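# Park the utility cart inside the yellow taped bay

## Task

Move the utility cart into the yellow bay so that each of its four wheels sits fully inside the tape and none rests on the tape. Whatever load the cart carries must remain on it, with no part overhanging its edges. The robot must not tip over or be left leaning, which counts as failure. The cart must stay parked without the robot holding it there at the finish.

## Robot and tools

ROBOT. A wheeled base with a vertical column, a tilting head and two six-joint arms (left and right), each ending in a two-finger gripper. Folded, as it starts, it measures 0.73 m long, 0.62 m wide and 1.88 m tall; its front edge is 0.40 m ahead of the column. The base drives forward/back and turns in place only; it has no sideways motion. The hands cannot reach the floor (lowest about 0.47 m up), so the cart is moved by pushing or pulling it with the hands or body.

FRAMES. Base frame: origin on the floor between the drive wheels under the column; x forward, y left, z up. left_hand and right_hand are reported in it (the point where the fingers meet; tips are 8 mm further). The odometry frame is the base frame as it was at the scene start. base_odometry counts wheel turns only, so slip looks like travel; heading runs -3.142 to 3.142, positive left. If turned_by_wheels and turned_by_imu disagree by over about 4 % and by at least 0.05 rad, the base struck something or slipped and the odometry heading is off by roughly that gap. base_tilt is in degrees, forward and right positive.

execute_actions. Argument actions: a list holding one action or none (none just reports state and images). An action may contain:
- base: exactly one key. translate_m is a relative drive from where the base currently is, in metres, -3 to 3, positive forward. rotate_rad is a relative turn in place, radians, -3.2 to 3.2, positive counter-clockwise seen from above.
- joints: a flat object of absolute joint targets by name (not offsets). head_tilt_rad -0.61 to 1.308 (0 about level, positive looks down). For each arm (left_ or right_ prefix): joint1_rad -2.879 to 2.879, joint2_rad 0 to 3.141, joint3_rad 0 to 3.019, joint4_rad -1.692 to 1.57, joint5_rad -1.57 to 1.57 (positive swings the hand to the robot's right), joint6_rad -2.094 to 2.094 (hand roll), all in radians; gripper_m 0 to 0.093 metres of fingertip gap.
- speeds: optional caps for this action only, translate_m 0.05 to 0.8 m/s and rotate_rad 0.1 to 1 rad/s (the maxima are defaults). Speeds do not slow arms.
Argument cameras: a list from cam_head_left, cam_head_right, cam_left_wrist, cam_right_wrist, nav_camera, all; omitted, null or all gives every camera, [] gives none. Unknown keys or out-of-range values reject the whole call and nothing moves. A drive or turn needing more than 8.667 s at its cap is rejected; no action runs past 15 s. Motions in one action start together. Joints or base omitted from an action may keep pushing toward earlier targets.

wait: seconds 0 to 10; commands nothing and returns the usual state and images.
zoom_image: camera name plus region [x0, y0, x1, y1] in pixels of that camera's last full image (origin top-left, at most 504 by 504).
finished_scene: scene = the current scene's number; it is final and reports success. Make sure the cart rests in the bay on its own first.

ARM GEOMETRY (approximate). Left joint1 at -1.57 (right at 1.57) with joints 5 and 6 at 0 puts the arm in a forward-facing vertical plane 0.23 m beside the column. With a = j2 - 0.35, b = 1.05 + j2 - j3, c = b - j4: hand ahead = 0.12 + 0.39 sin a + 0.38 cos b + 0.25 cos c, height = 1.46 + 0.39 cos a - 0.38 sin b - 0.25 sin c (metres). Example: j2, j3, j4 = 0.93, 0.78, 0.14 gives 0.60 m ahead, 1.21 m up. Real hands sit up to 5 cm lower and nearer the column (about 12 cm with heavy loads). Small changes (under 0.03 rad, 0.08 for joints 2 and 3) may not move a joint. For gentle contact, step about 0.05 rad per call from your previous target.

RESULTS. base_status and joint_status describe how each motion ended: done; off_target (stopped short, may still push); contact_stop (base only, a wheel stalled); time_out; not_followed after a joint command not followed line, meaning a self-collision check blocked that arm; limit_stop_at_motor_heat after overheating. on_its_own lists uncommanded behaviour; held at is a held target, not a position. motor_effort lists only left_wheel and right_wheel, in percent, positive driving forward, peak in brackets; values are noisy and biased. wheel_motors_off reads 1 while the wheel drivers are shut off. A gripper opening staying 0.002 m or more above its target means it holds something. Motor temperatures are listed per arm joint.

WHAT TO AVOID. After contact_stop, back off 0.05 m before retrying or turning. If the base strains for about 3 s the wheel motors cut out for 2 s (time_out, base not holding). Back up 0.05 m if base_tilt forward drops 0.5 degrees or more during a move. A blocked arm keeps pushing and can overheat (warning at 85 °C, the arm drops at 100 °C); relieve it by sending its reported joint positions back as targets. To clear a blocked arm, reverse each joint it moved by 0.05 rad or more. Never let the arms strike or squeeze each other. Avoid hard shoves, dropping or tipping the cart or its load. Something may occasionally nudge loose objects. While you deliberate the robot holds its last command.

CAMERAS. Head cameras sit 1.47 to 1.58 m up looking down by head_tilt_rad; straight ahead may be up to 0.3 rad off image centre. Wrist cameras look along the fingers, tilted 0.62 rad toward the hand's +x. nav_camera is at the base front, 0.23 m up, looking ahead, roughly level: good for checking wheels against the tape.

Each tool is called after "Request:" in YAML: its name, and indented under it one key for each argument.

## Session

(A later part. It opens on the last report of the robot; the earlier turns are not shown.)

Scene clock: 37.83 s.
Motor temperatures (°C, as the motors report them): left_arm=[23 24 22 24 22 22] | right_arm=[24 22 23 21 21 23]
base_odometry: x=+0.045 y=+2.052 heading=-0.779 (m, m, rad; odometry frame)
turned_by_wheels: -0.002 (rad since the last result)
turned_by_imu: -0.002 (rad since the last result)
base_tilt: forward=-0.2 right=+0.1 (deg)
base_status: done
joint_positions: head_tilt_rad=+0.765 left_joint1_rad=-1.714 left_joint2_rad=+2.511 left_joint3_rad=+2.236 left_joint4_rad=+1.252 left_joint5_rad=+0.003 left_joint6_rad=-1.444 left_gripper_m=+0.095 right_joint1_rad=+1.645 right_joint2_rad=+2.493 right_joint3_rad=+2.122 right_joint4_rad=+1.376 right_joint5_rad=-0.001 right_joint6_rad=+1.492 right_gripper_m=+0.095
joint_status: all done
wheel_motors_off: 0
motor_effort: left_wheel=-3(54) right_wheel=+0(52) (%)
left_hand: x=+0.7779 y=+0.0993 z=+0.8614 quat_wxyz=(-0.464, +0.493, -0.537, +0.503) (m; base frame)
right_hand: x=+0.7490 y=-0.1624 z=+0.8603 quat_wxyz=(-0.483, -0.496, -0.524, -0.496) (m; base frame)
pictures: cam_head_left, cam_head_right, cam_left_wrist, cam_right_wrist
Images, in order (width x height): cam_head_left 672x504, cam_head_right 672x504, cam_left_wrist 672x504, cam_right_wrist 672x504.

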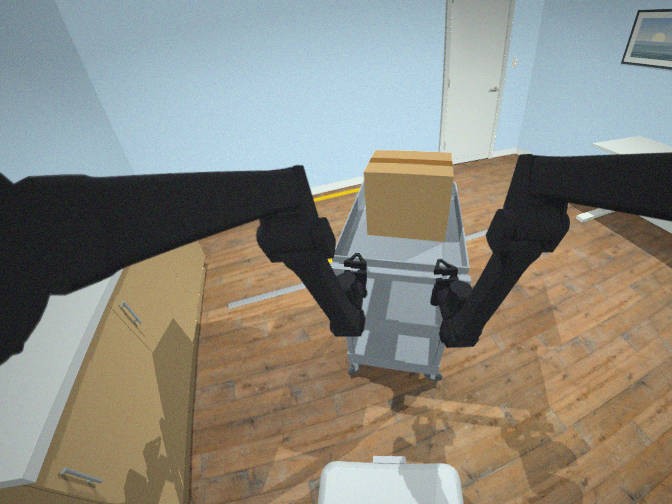

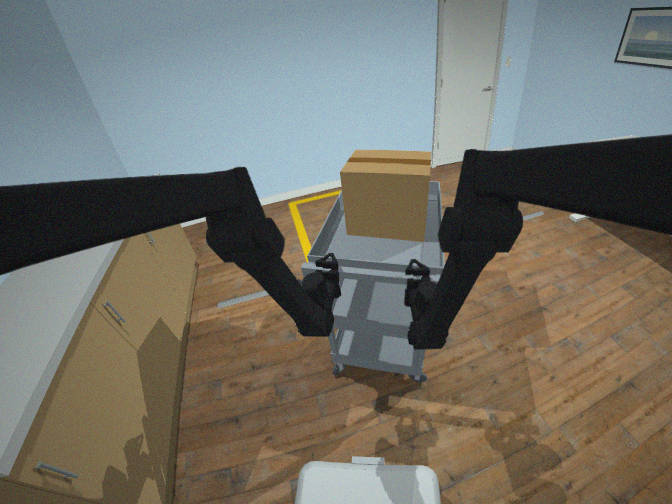

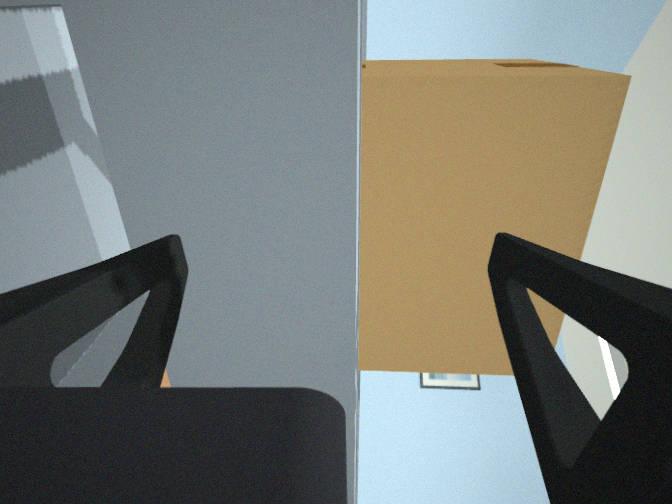

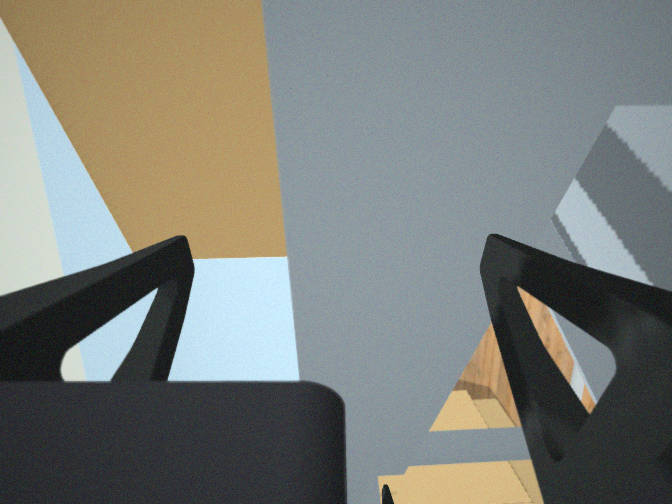

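Request:
execute_actions:
  actions:
    - {"joints": {"left_gripper_m": 0.0, "right_gripper_m": 0.0, "left_joint4_rad": 1.215}}
  cameras: ["cam_head_left", "cam_head_right", "cam_left_wrist", "cam_right_wrist"]

Scene clock: 38.83 s.
Motor temperatures (°C, as the motors report them): left_arm=[23 24 22 24 22 22] | right_arm=[24 22 23 21 21 23]
base_odometry: x=+0.045 y=+2.052 heading=-0.779 (m, m, rad; odometry frame)
turned_by_wheels: +0.000 (rad since the last result)
turned_by_imu: +0.000 (rad since the last result)
base_tilt: forward=-0.2 right=+0.1 (deg)
base_status: not commanded
joint_positions: head_tilt_rad=+0.765 left_joint1_rad=-1.714 left_joint2_rad=+2.511 left_joint3_rad=+2.237 left_joint4_rad=+1.221 left_joint5_rad=+0.003 left_joint6_rad=-1.451 left_gripper_m=+0.026 right_joint1_rad=+1.644 right_joint2_rad=+2.495 right_joint3_rad=+2.124 right_joint4_rad=+1.367 right_joint5_rad=-0.003 right_joint6_rad=+1.507 right_gripper_m=+0.024
joint_status: left_gripper_m off_target (ended at +0.026, target +0.000); right_gripper_m off_target (ended at +0.024, target +0.000); the others done
wheel_motors_off: 0
motor_effort: left_wheel=-2(6) right_wheel=+1(8) (%)
left_hand: x=+0.7775 y=+0.0984 z=+0.8542 quat_wxyz=(-0.454, +0.501, -0.544, +0.497) (m; base frame)
right_hand: x=+0.7488 y=-0.1622 z=+0.8578 quat_wxyz=(-0.477, -0.501, -0.523, -0.498) (m; base frame)
pictures: cam_head_left, cam_head_right, cam_left_wrist, cam_right_wrist
Images, in order (width x height): cam_head_left 672x504, cam_head_right 672x504, cam_left_wrist 672x504, cam_right_wrist 672x504.

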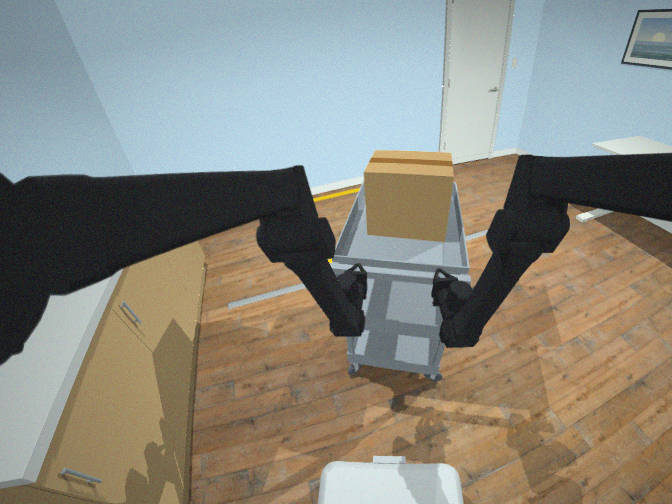

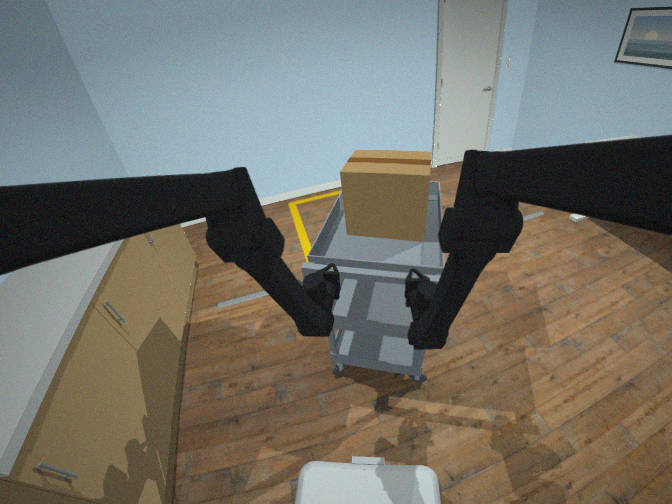

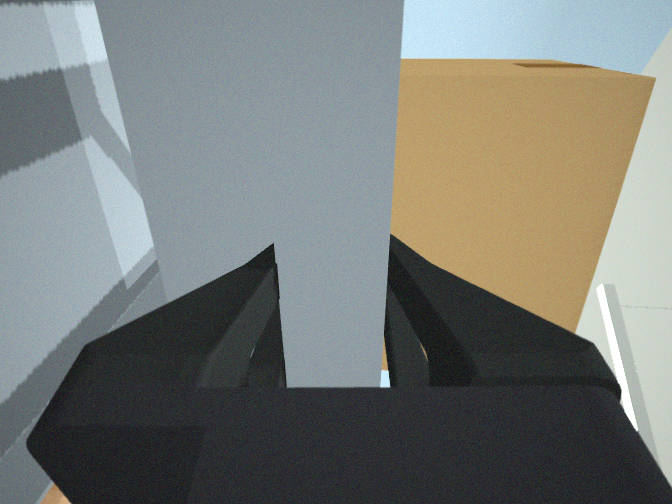

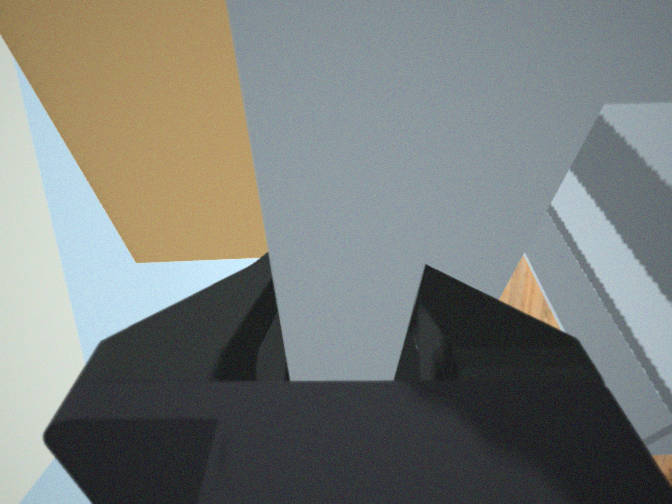

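Request:
execute_actions:
  actions:
    - {"base": {"translate_m": 0.36}, "speeds": {"translate_m": 0.25}}
  cameras: ["cam_head_left", "cam_head_right", "nav_camera"]

Scene clock: 41.70 s.
Motor temperatures (°C, as the motors report them): left_arm=[23 24 22 24 22 22] | right_arm=[24 22 23 21 21 23]
base_odometry: x=+0.301 y=+1.799 heading=-0.780 (m, m, rad; odometry frame)
turned_by_wheels: -0.001 (rad since the last result)
turned_by_imu: +0.000 (rad since the last result)
base_tilt: forward=-0.1 right=+0.1 (deg)
base_status: done
joint_positions: head_tilt_rad=+0.765 left_joint1_rad=-1.739 left_joint2_rad=+2.543 left_joint3_rad=+2.215 left_joint4_rad=+1.327 left_joint5_rad=+0.001 left_joint6_rad=-1.443 left_gripper_m=+0.025 right_joint1_rad=+1.619 right_joint2_rad=+2.516 right_joint3_rad=+2.122 right_joint4_rad=+1.428 right_joint5_rad=-0.005 right_joint6_rad=+1.526 right_gripper_m=+0.024
joint_status: not commanded
wheel_motors_off: 0
motor_effort: left_wheel=+5(33) right_wheel=+6(52) (%)
left_hand: x=+0.7492 y=+0.0791 z=+0.8544 quat_wxyz=(-0.462, +0.491, -0.529, +0.515) (m; base frame)
right_hand: x=+0.7365 y=-0.1836 z=+0.8580 quat_wxyz=(-0.490, -0.495, -0.511, -0.504) (m; base frame)
pictures: cam_head_left, cam_head_right, nav_camera
Images, in order (width x height): cam_head_left 672x504, cam_head_right 672x504, nav_camera 672x504.

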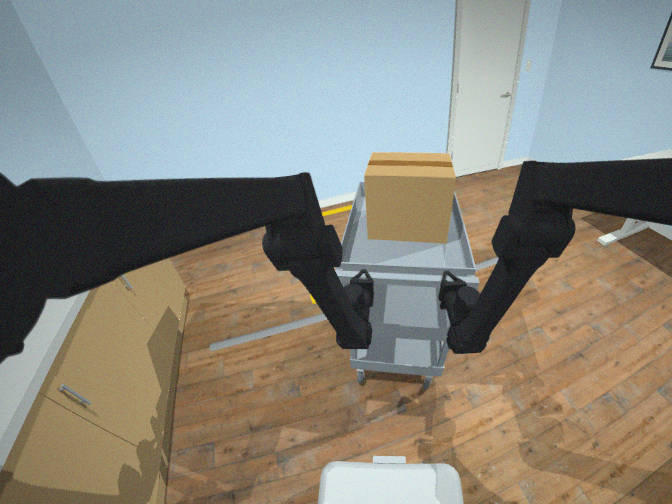

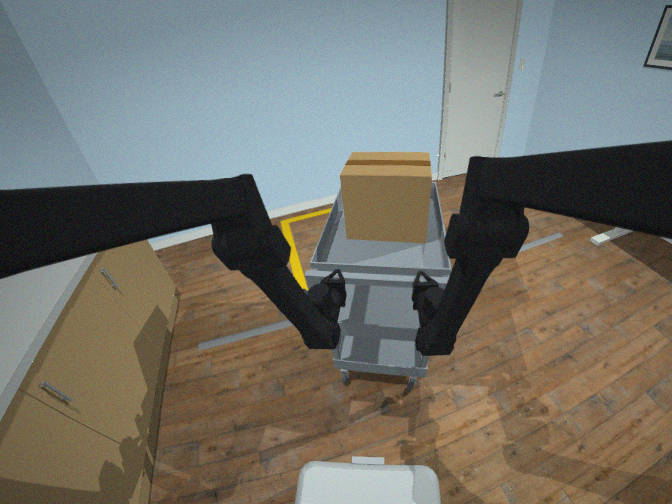

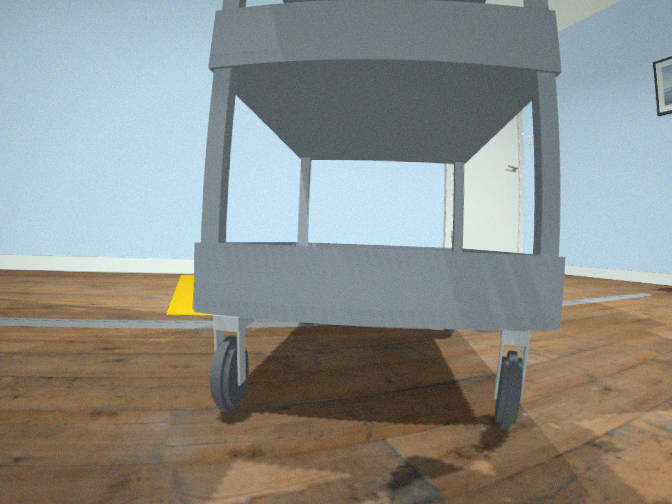

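Request:
execute_actions:
  actions:
    - {"base": {"translate_m": 0.3}, "speeds": {"translate_m": 0.25}}
  cameras: ["cam_head_left", "cam_head_right", "nav_camera"]

Scene clock: 48.07 s.
Motor temperatures (°C, as the motors report them): left_arm=[24 26 24 25 29 24] | right_arm=[24 23 23 21 22 24]
base_odometry: x=+0.507 y=+1.596 heading=-0.786 (m, m, rad; odometry frame)
turned_by_wheels: -0.006 (rad since the last result)
turned_by_imu: -0.017 (rad since the last result)
base_tilt: forward=-0.5 right=+0.1 (deg)
base_status: translate_m off_target (by the wheels' count: +0.290 of +0.300)
joint_positions: head_tilt_rad=+0.764 left_joint1_rad=-2.075 left_joint2_rad=+2.710 left_joint3_rad=+2.131 left_joint4_rad=+1.476 left_joint5_rad=-0.097 left_joint6_rad=-1.223 left_gripper_m=+0.025 right_joint1_rad=+1.331 right_joint2_rad=+2.586 right_joint3_rad=+2.061 right_joint4_rad=+1.560 right_joint5_rad=-0.007 right_joint6_rad=+1.748 right_gripper_m=+0.024
joint_status: not commanded
wheel_motors_off: 0
motor_effort: left_wheel=+32(71) right_wheel=+28(80) (%)
left_hand: x=+0.5648 y=-0.1797 z=+0.8503 quat_wxyz=(-0.394, +0.491, -0.566, +0.532) (m; base frame)
right_hand: x=+0.6590 y=-0.4228 z=+0.8528 quat_wxyz=(-0.535, -0.521, -0.479, -0.462) (m; base frame)
pictures: cam_head_left, cam_head_right, nav_camera
joint command not followed: on one or more control steps a check withheld the commanded joint targets of the left arm, and it was not sent them on those steps.
cause: the commanded joint targets would bring a part of the robot too close to another arm (this arm's wrist (the part past joint 5) and the other arm's forearm (the part past joint 3)); next, command targets that bring no part of the robot closer to that arm.
Images, in order (width x height): cam_head_left 672x504, cam_head_right 672x504, nav_camera 672x504.

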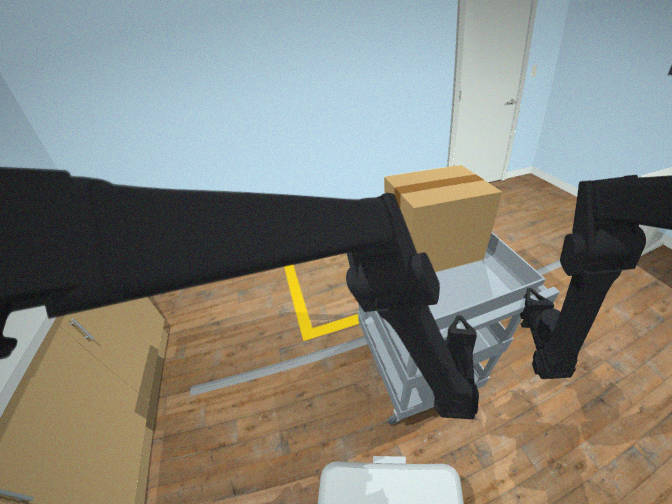

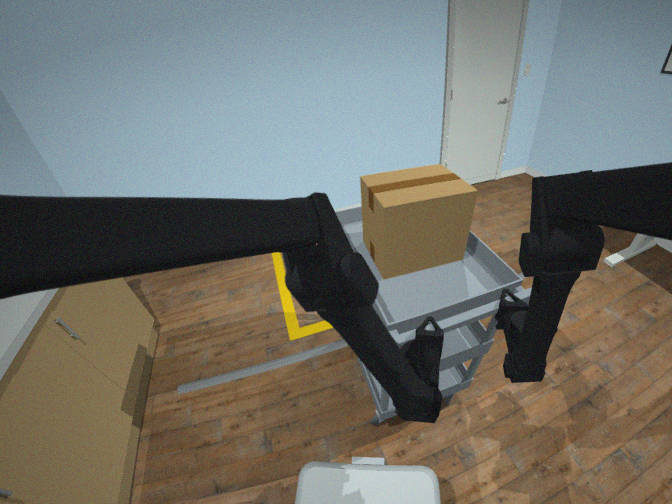

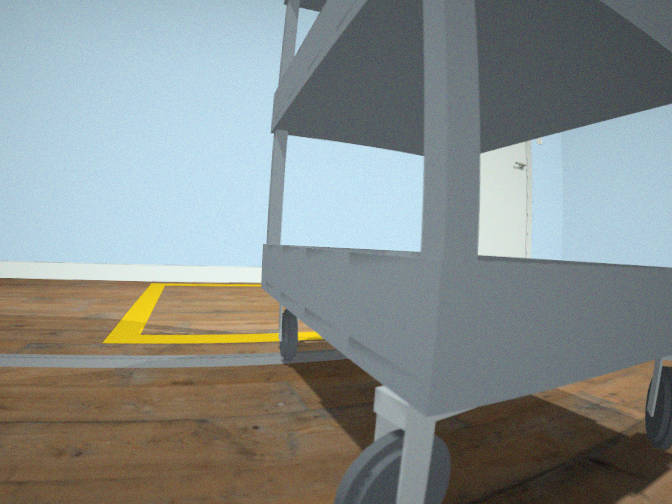

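Request:
execute_actions:
  actions:
    - {"joints": {"left_joint1_rad": -2.075, "left_joint2_rad": 2.71, "left_joint3_rad": 2.131, "left_joint4_rad": 1.476, "left_joint5_rad": -0.097, "left_joint6_rad": -1.223, "right_joint1_rad": 1.331, "right_joint2_rad": 2.586, "right_joint3_rad": 2.061, "right_joint4_rad": 1.56, "right_joint5_rad": -0.007, "right_joint6_rad": 1.748}}
  cameras: ["cam_head_left", "cam_head_right", "nav_camera"]

Scene clock: 50.53 s.
Motor temperatures (°C, as the motors report them): left_arm=[24 26 24 25 30 23] | right_arm=[24 22 23 21 22 24]
base_odometry: x=+0.507 y=+1.596 heading=-0.786 (m, m, rad; odometry frame)
turned_by_wheels: +0.000 (rad since the last result)
turned_by_imu: +0.001 (rad since the last result)
base_tilt: forward=-0.1 right=+0.0 (deg)
base_status: not commanded
joint_positions: head_tilt_rad=+0.764 left_joint1_rad=-2.111 left_joint2_rad=+2.735 left_joint3_rad=+2.127 left_joint4_rad=+1.504 left_joint5_rad=-0.156 left_joint6_rad=-1.218 left_gripper_m=+0.026 right_joint1_rad=+1.296 right_joint2_rad=+2.579 right_joint3_rad=+2.029 right_joint4_rad=+1.581 right_joint5_rad=-0.039 right_joint6_rad=+1.777 right_gripper_m=+0.024
joint_status: left_joint5_rad time_out (moved -0.058 of +0.000); right_joint5_rad time_out (moved -0.032 of +0.000); the others done
wheel_motors_off: 0
on_its_own: left_joint5_rad reads -0.156 and still pushes toward -0.097 since a time_out; right_joint5_rad reads -0.039 and still pushes toward -0.007 since a time_out
motor_effort: left_wheel=+0(82) right_wheel=+17(62) (%)
left_hand: x=+0.5406 y=-0.1964 z=+0.8524 quat_wxyz=(-0.393, +0.509, -0.559, +0.524) (m; base frame)
right_hand: x=+0.6487 y=-0.4443 z=+0.8595 quat_wxyz=(-0.530, -0.519, -0.484, -0.464) (m; base frame)
pictures: cam_head_left, cam_head_right, nav_camera
joint command not followed: on one or more control steps a check withheld the commanded joint targets of the right arm, and it was not sent them on those steps.
cause: the commanded joint targets would bring a part of the robot too close to another arm (this arm's wrist (the part past joint 4) and the other arm's wrist (the part past joint 5), along the way the arms are being sent); next, command targets that bring no part of the robot closer to that arm.
Images, in order (width x height): cam_head_left 672x504, cam_head_right 672x504, nav_camera 672x504.

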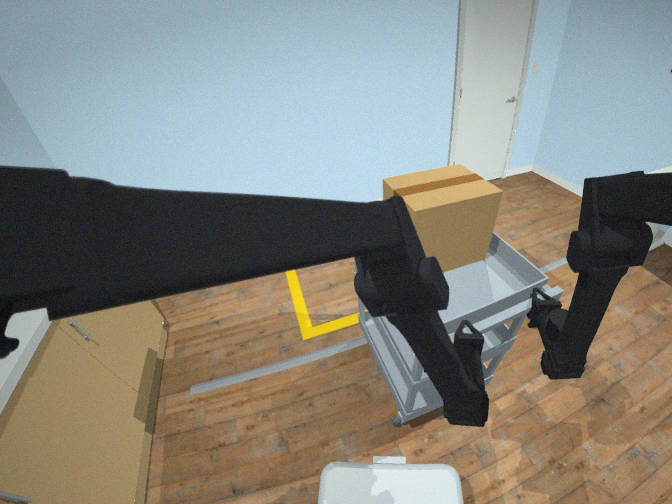

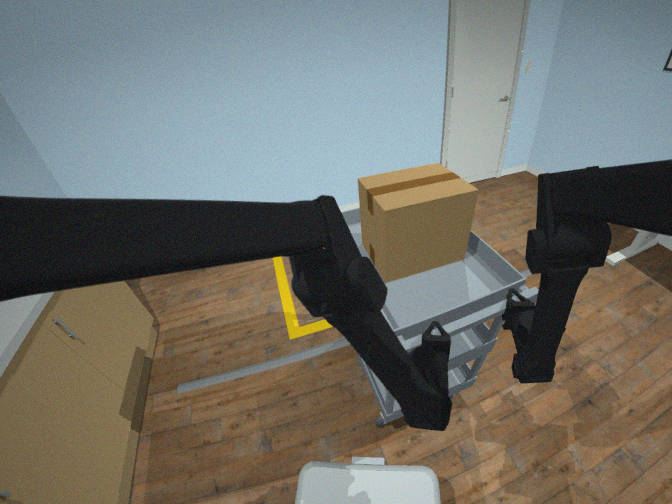

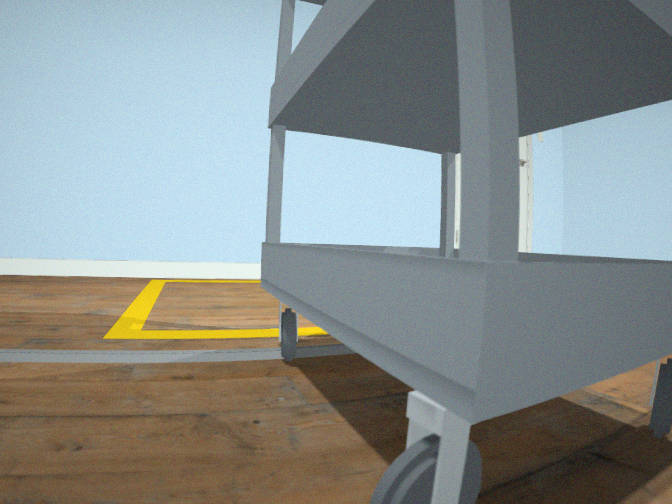

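Request:
execute_actions:
  actions:
    - {"joints": {"left_gripper_m": 0.093, "right_gripper_m": 0.093}}
  cameras: ["cam_head_left"]

Request:
execute_actions:
  actions:
    - {"base": {"translate_m": -0.18}}
  cameras: ["cam_head_left", "cam_head_right", "nav_camera"]

Scene clock: 53.90 s.
Motor temperatures (°C, as the motors report them): left_arm=[24 26 23 25 30 23] | right_arm=[24 22 23 21 22 24]
base_odometry: x=+0.507 y=+1.596 heading=-0.786 (m, m, rad; odometry frame)
turned_by_wheels: +0.000 (rad since the last result)
turned_by_imu: +0.000 (rad since the last result)
base_tilt: forward=-0.1 right=+0.2 (deg)
base_status: not commanded
joint_positions: head_tilt_rad=+0.764 left_joint1_rad=-2.104 left_joint2_rad=+2.736 left_joint3_rad=+2.118 left_joint4_rad=+1.494 left_joint5_rad=-0.104 left_joint6_rad=-1.215 left_gripper_m=+0.093 right_joint1_rad=+1.309 right_joint2_rad=+2.588 right_joint3_rad=+2.031 right_joint4_rad=+1.580 right_joint5_rad=-0.007 right_joint6_rad=+1.762 right_gripper_m=+0.093
joint_status: all done
wheel_motors_off: 0
on_its_own: left_joint5_rad moved +0.051 to your old target -0.097; right_joint5_rad moved +0.032 to your old target -0.007
motor_effort: left_wheel=-3(5) right_wheel=+5(17) (%)
left_hand: x=+0.5366 y=-0.1994 z=+0.8492 quat_wxyz=(-0.382, +0.493, -0.571, +0.534) (m; base frame)
right_hand: x=+0.6441 y=-0.4400 z=+0.8533 quat_wxyz=(-0.536, -0.526, -0.479, -0.455) (m; base frame)
pictures: cam_head_left
Images, in order (width x height): cam_head_left 672x504.

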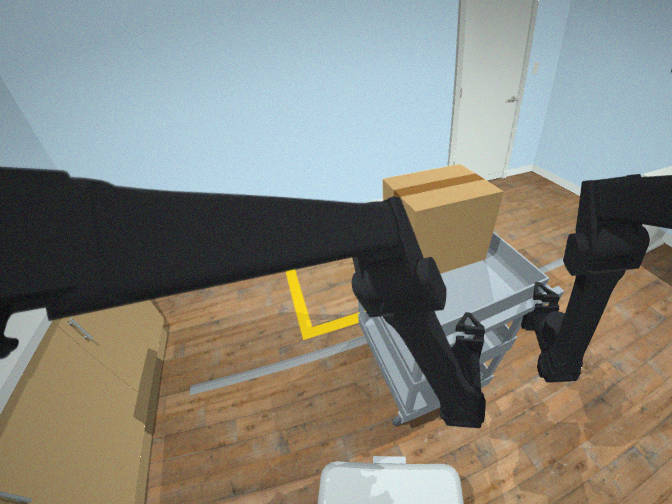

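Scene clock: 55.77 s.
Motor temperatures (°C, as the motors report them): left_arm=[24 26 23 25 29 23] | right_arm=[24 22 23 21 22 24]
base_odometry: x=+0.380 y=+1.723 heading=-0.787 (m, m, rad; odometry frame)
turned_by_wheels: -0.001 (rad since the last result)
turned_by_imu: -0.002 (rad since the last result)
base_tilt: forward=-0.1 right=+0.0 (deg)
base_status: done
joint_positions: head_tilt_rad=+0.764 left_joint1_rad=-2.096 left_joint2_rad=+2.712 left_joint3_rad=+2.127 left_joint4_rad=+1.491 left_joint5_rad=-0.101 left_joint6_rad=-1.215 left_gripper_m=+0.093 right_joint1_rad=+1.326 right_joint2_rad=+2.587 right_joint3_rad=+2.052 right_joint4_rad=+1.578 right_joint5_rad=-0.007 right_joint6_rad=+1.761 right_gripper_m=+0.093
joint_status: not commanded
wheel_motors_off: 0
motor_effort: left_wheel=-3(42) right_wheel=+0(31) (%)
left_hand: x=+0.5584 y=-0.1935 z=+0.8588 quat_wxyz=(-0.393, +0.490, -0.562, +0.538) (m; base frame)
right_hand: x=+0.6546 y=-0.4261 z=+0.8554 quat_wxyz=(-0.535, -0.521, -0.474, -0.466) (m; base frame)
pictures: cam_head_left, cam_head_right, nav_camera
Images, in order (width x height): cam_head_left 672x504, cam_head_right 672x504, nav_camera 672x504.

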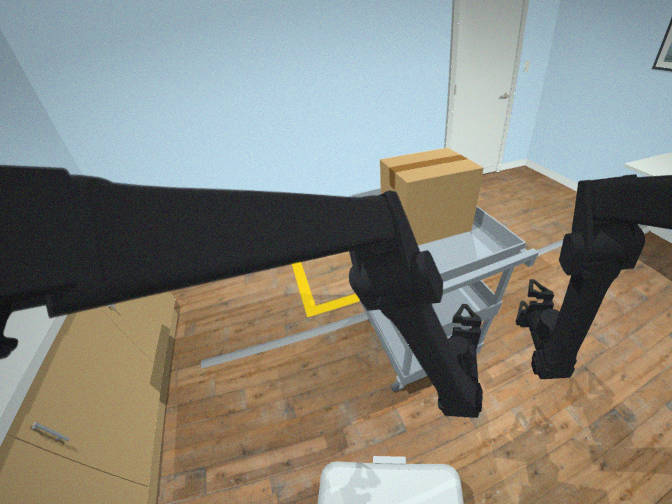

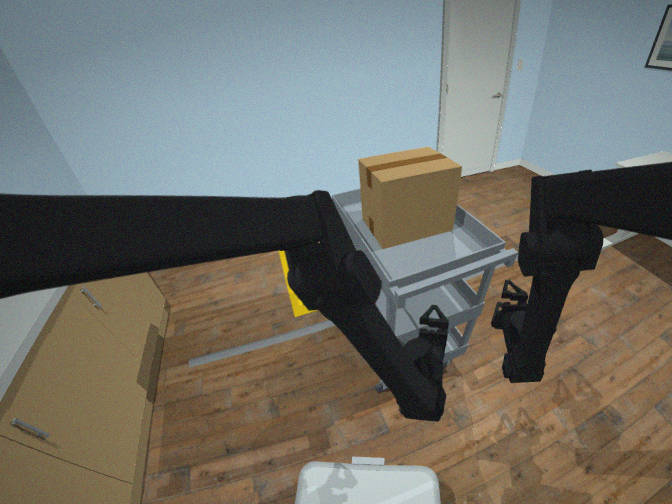

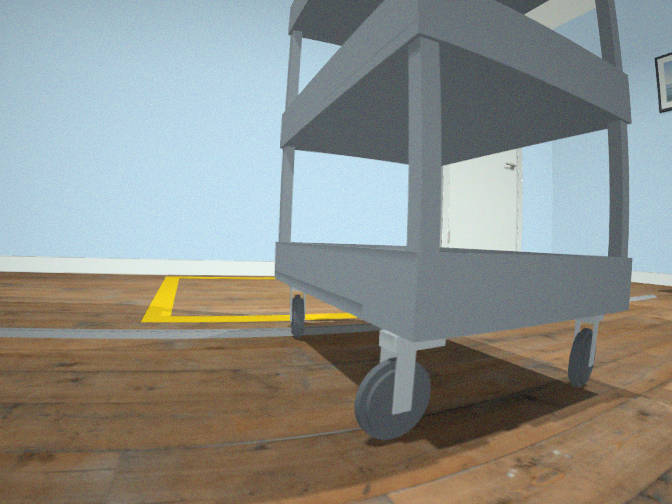

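Request:
zoom_image:
  camera: "cam_head_right"
  region: [320, 170, 540, 330]

Region (320, 170, 540, 330) of cam_head_right's 672x504 image, scaled by 2.291, with more detail than that image has; it fills the top 367 rows of this view, and the rest is white.

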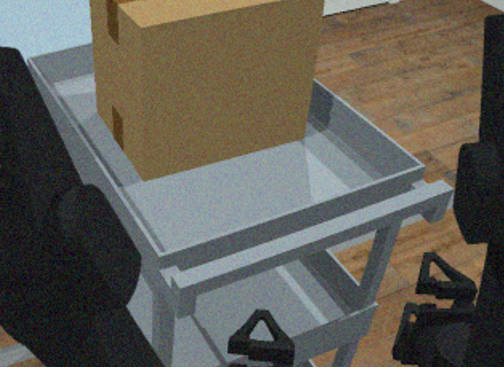

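Request:
execute_actions:
  actions:
    - {"base": {"rotate_rad": 1.474}, "joints": {"left_joint1_rad": -1.68, "left_joint2_rad": 2.5, "left_joint3_rad": 1.9, "left_joint4_rad": 0.1, "left_joint5_rad": 0, "left_joint6_rad": -1.475, "right_joint1_rad": 1.68, "right_joint2_rad": 2.5, "right_joint3_rad": 1.9, "right_joint4_rad": 0.1, "right_joint5_rad": 0, "right_joint6_rad": 1.475}}
  cameras: ["cam_head_left", "cam_head_right"]

Scene clock: 60.00 s.
Motor temperatures (°C, as the motors report them): left_arm=[24 25 23 24 28 23] | right_arm=[24 22 23 21 22 24]
base_odometry: x=+0.380 y=+1.723 heading=+0.686 (m, m, rad; odometry frame)
turned_by_wheels: +1.473 (rad since the last result)
turned_by_imu: +1.454 (rad since the last result)
base_tilt: forward=-0.1 right=+0.1 (deg)
base_status: done
joint_positions: head_tilt_rad=+0.764 left_joint1_rad=-1.683 left_joint2_rad=+2.491 left_joint3_rad=+1.900 left_joint4_rad=+0.113 left_joint5_rad=-0.003 left_joint6_rad=-1.467 left_gripper_m=+0.093 right_joint1_rad=+1.685 right_joint2_rad=+2.501 right_joint3_rad=+1.896 right_joint4_rad=+0.115 right_joint5_rad=+0.001 right_joint6_rad=+1.488 right_gripper_m=+0.093
joint_status: all done
wheel_motors_off: 0
motor_effort: left_wheel=-3(62) right_wheel=+3(44) (%)
left_hand: x=+0.4299 y=+0.1244 z=+0.6255 quat_wxyz=(+0.015, +0.648, -0.759, +0.051) (m; base frame)
right_hand: x=+0.4189 y=-0.1232 z=+0.6227 quat_wxyz=(+0.022, -0.656, -0.753, -0.048) (m; base frame)
pictures: cam_head_left, cam_head_right
Images, in order (width x height): cam_head_left 672x504, cam_head_right 672x504.

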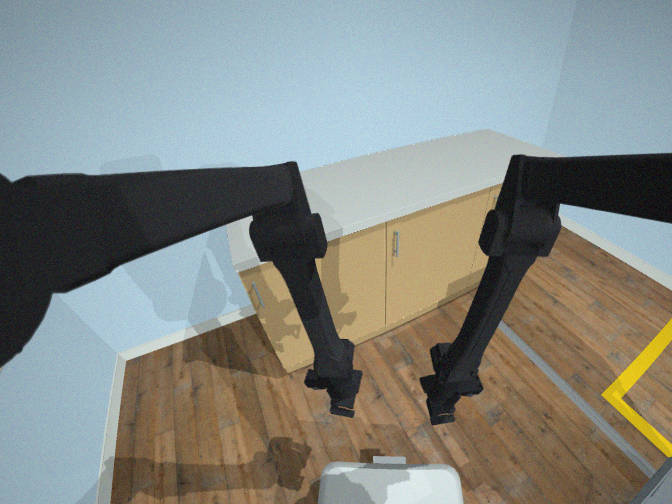

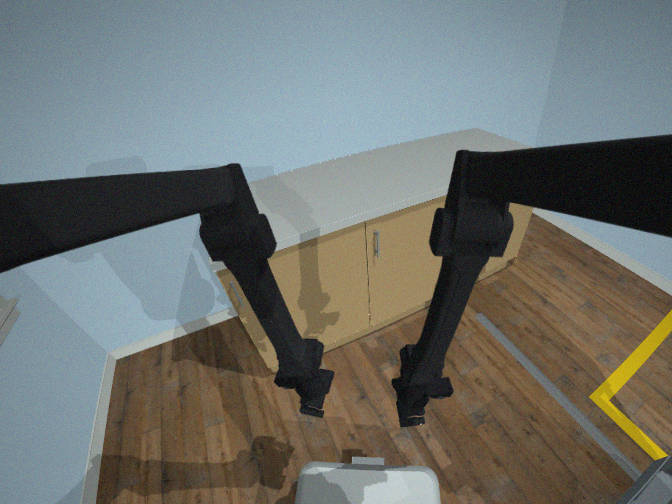

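Request:
execute_actions:
  actions:
    - {"base": {"translate_m": -0.652}, "joints": {"left_joint2_rad": 2.53, "left_joint3_rad": 2.17, "left_joint4_rad": 1.42, "right_joint2_rad": 2.53, "right_joint3_rad": 2.176, "right_joint4_rad": 1.42}}
  cameras: ["cam_head_right"]

Request:
execute_actions:
  actions:
    - {"base": {"rotate_rad": -1.066}}

Scene clock: 62.73 s.
Motor temperatures (°C, as the motors report them): left_arm=[24 25 23 24 27 23] | right_arm=[24 22 23 21 22 23]
base_odometry: x=-0.125 y=+1.310 heading=+0.687 (m, m, rad; odometry frame)
turned_by_wheels: +0.000 (rad since the last result)
turned_by_imu: -0.001 (rad since the last result)
base_tilt: forward=-0.2 right=+0.1 (deg)
base_status: done
joint_positions: head_tilt_rad=+0.764 left_joint1_rad=-1.683 left_joint2_rad=+2.514 left_joint3_rad=+2.172 left_joint4_rad=+1.398 left_joint5_rad=-0.003 left_joint6_rad=-1.468 left_gripper_m=+0.093 right_joint1_rad=+1.685 right_joint2_rad=+2.535 right_joint3_rad=+2.177 right_joint4_rad=+1.395 right_joint5_rad=+0.001 right_joint6_rad=+1.487 right_gripper_m=+0.093
joint_status: all done
wheel_motors_off: 0
motor_effort: left_wheel=+1(67) right_wheel=-1(50) (%)
left_hand: x=+0.7541 y=+0.1300 z=+0.8706 quat_wxyz=(-0.491, +0.482, -0.512, +0.514) (m; base frame)
right_hand: x=+0.7436 y=-0.1280 z=+0.8585 quat_wxyz=(-0.480, -0.491, -0.512, -0.516) (m; base frame)
pictures: cam_head_right
Images, in order (width x height): cam_head_right 672x504.

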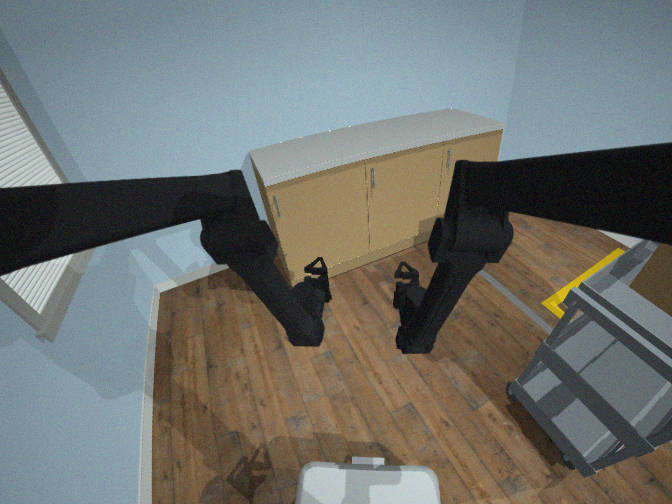

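Scene clock: 65.33 s.
Motor temperatures (°C, as the motors report them): left_arm=[24 25 23 24 27 23] | right_arm=[24 22 23 21 22 23]
base_odometry: x=-0.125 y=+1.310 heading=-0.379 (m, m, rad; odometry frame)
turned_by_wheels: -1.065 (rad since the last result)
turned_by_imu: -1.051 (rad since the last result)
base_tilt: forward=+0.0 right=+0.1 (deg)
base_status: done
joint_positions: head_tilt_rad=+0.764 left_joint1_rad=-1.681 left_joint2_rad=+2.514 left_joint3_rad=+2.172 left_joint4_rad=+1.398 left_joint5_rad=-0.003 left_joint6_rad=-1.468 left_gripper_m=+0.093 right_joint1_rad=+1.671 right_joint2_rad=+2.533 right_joint3_rad=+2.177 right_joint4_rad=+1.395 right_joint5_rad=+0.001 right_joint6_rad=+1.487 right_gripper_m=+0.093
joint_status: not commanded
wheel_motors_off: 0
motor_effort: left_wheel=+6(58) right_wheel=-4(35) (%)
left_hand: x=+0.7542 y=+0.1313 z=+0.8704 quat_wxyz=(-0.491, +0.482, -0.512, +0.514) (m; base frame)
right_hand: x=+0.7456 y=-0.1404 z=+0.8588 quat_wxyz=(-0.485, -0.490, -0.513, -0.512) (m; base frame)
pictures: cam_head_left, cam_head_right, cam_left_wrist, cam_right_wrist, nav_camera
Images, in order (width x height): cam_head_left 672x504, cam_head_right 672x504, cam_left_wrist 672x504, cam_right_wrist 672x504, nav_camera 672x504.

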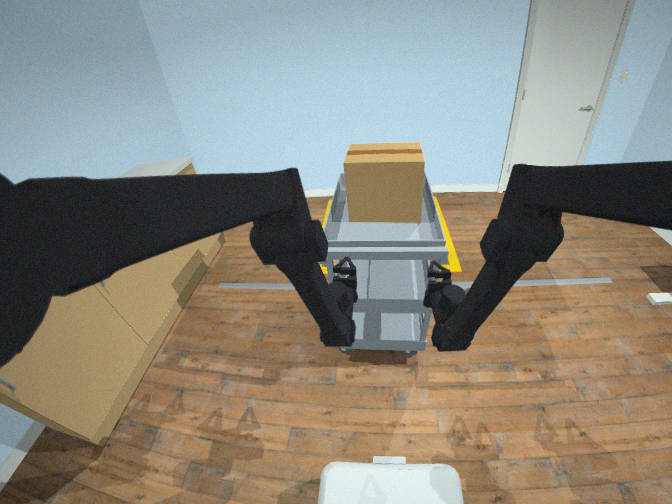

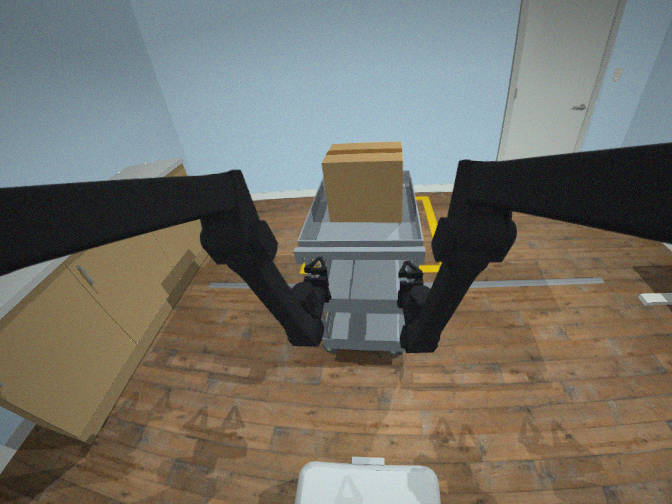

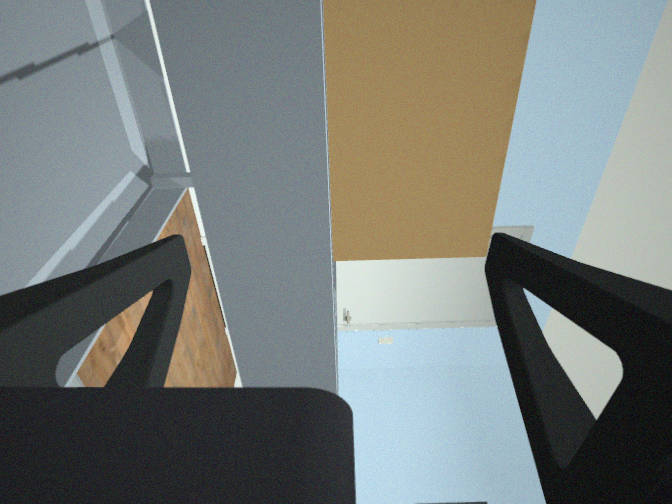

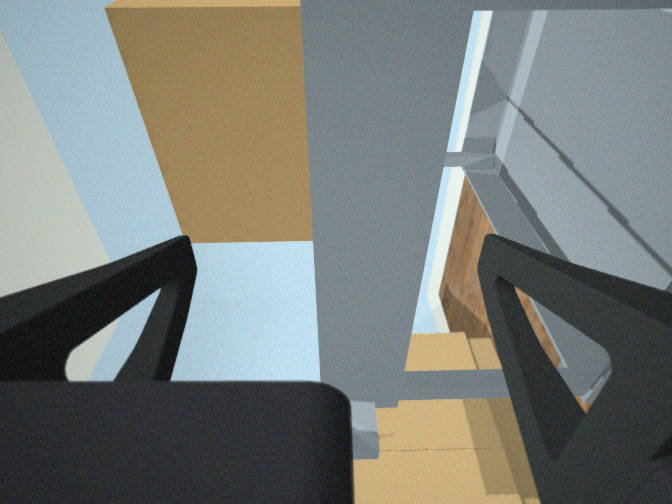

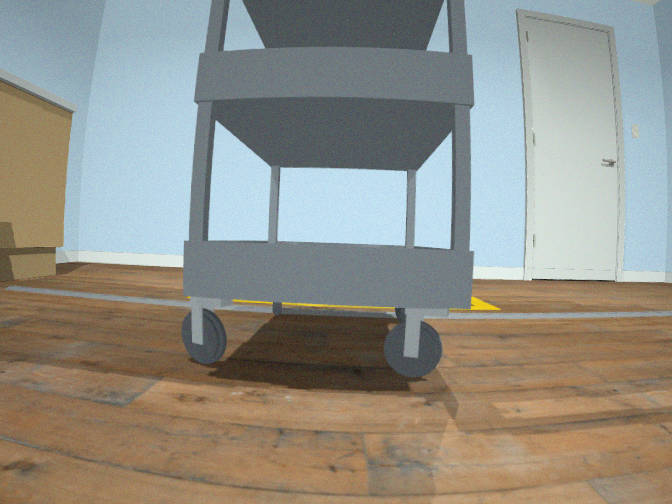

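Request:
zoom_image:
  camera: "cam_head_right"
  region: [280, 210, 450, 310]

Region (280, 210, 450, 310) of cam_head_right's 672x504 image, scaled by 2.965, with more detail than that image has; it fills the top 296 rows of this view, and the rest is white.

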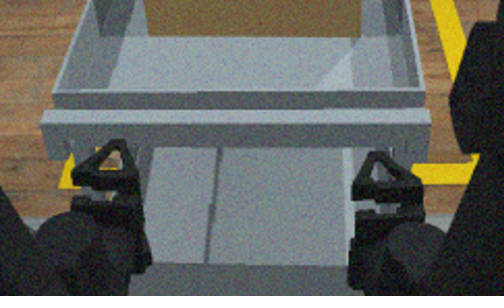

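Request:
execute_actions:
  actions:
    - {"base": {"translate_m": 0.132}, "speeds": {"translate_m": 0.12}, "joints": {"left_joint1_rad": -1.645, "left_joint4_rad": 1.335, "left_joint6_rad": -1.5, "right_joint1_rad": 1.705, "right_joint6_rad": 1.46}}
  cameras: ["cam_head_right", "cam_left_wrist", "cam_right_wrist"]

Request:
zoom_image:
  camera: "cam_head_right"
  region: [280, 225, 450, 325]

Scene clock: 68.30 s.
Motor temperatures (°C, as the motors report them): left_arm=[24 25 22 24 26 23] | right_arm=[24 23 23 21 22 23]
base_odometry: x=-0.002 y=+1.261 heading=-0.380 (m, m, rad; odometry frame)
turned_by_wheels: -0.001 (rad since the last result)
turned_by_imu: -0.001 (rad since the last result)
base_tilt: forward=-0.1 right=+0.1 (deg)
base_status: done
joint_positions: head_tilt_rad=+0.764 left_joint1_rad=-1.653 left_joint2_rad=+2.516 left_joint3_rad=+2.172 left_joint4_rad=+1.347 left_joint5_rad=-0.003 left_joint6_rad=-1.492 left_gripper_m=+0.093 right_joint1_rad=+1.705 right_joint2_rad=+2.530 right_joint3_rad=+2.177 right_joint4_rad=+1.395 right_joint5_rad=+0.001 right_joint6_rad=+1.473 right_gripper_m=+0.093
joint_status: all done
wheel_motors_off: 0
motor_effort: left_wheel=+0(63) right_wheel=+1(49) (%)
left_hand: x=+0.7541 y=+0.1539 z=+0.8549 quat_wxyz=(-0.481, +0.498, -0.523, +0.498) (m; base frame)
right_hand: x=+0.7455 y=-0.1114 z=+0.8635 quat_wxyz=(-0.478, -0.488, -0.512, -0.521) (m; base frame)
pictures: cam_head_right, cam_left_wrist, cam_right_wrist
Images, in order (width x height): cam_head_right 672x504, cam_left_wrist 672x504, cam_right_wrist 672x504.

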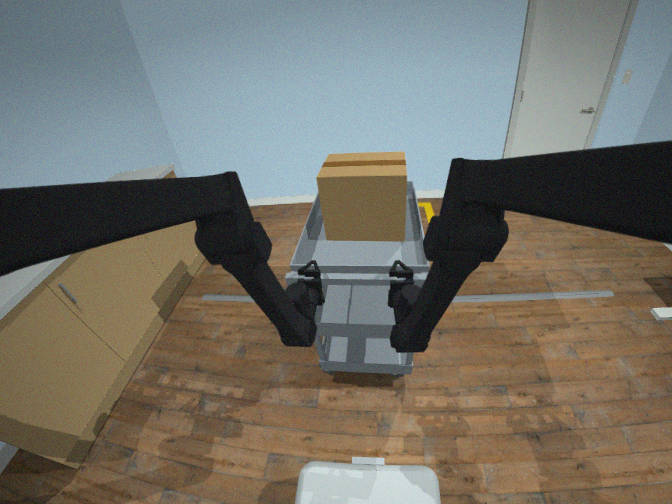

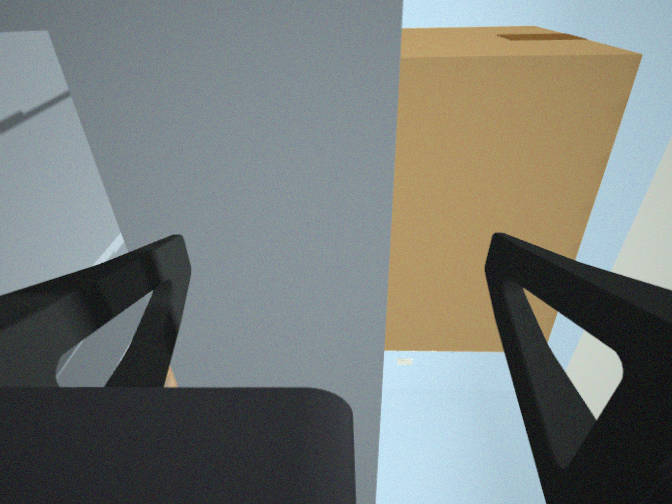

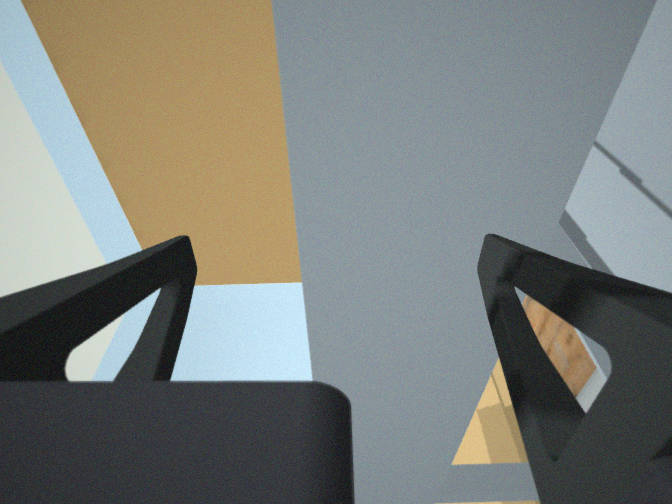

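Region (280, 225, 450, 325) of cam_head_right's 672x504 image, scaled by 2.965, with more detail than that image has; it fills the top 296 rows of this view, and the rest is white.

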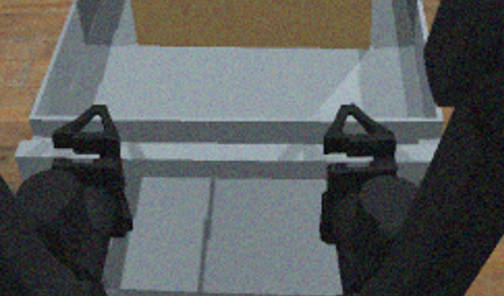

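Both hands straddle the bar. Closing the grippers.

Request:
execute_actions:
  actions:
    - {"joints": {"left_gripper_m": 0.0, "right_gripper_m": 0.0, "right_joint4_rad": 1.385}}
  cameras: ["cam_head_right"]

Request:
zoom_image:
  camera: "cam_head_right"
  region: [280, 225, 450, 325]

Scene clock: 69.17 s.
Motor temperatures (°C, as the motors report them): left_arm=[24 26 22 24 26 23] | right_arm=[24 23 23 21 22 23]
base_odometry: x=-0.002 y=+1.261 heading=-0.380 (m, m, rad; odometry frame)
turned_by_wheels: +0.000 (rad since the last result)
turned_by_imu: +0.000 (rad since the last result)
base_tilt: forward=-0.1 right=+0.0 (deg)
base_status: not commanded
joint_positions: head_tilt_rad=+0.764 left_joint1_rad=-1.653 left_joint2_rad=+2.516 left_joint3_rad=+2.172 left_joint4_rad=+1.341 left_joint5_rad=-0.002 left_joint6_rad=-1.511 left_gripper_m=+0.025 right_joint1_rad=+1.705 right_joint2_rad=+2.531 right_joint3_rad=+2.177 right_joint4_rad=+1.376 right_joint5_rad=+0.002 right_joint6_rad=+1.459 right_gripper_m=+0.024
joint_status: left_gripper_m off_target (ended at +0.025, target +0.000); right_gripper_m off_target (ended at +0.024, target +0.000); the others done
wheel_motors_off: 0
motor_effort: left_wheel=-2(9) right_wheel=-1(5) (%)
left_hand: x=+0.7538 y=+0.1536 z=+0.8531 quat_wxyz=(-0.474, +0.504, -0.520, +0.501) (m; base frame)
right_hand: x=+0.7447 y=-0.1111 z=+0.8580 quat_wxyz=(-0.476, -0.489, -0.521, -0.512) (m; base frame)
pictures: cam_head_right
Images, in order (width x height): cam_head_right 672x504.

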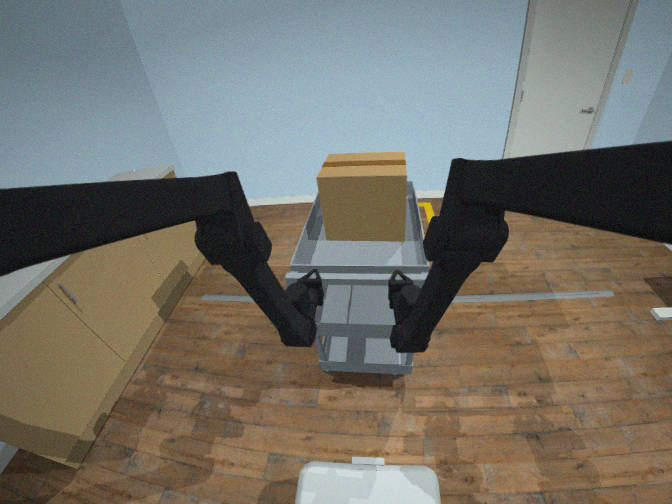

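Region (280, 225, 450, 325) of cam_head_right's 672x504 image, scaled by 2.965, with more detail than that image has; it fills the top 296 rows of this view, and the rest is white.

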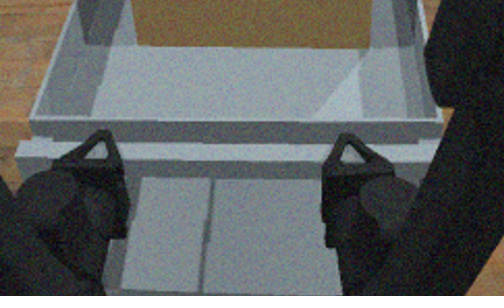

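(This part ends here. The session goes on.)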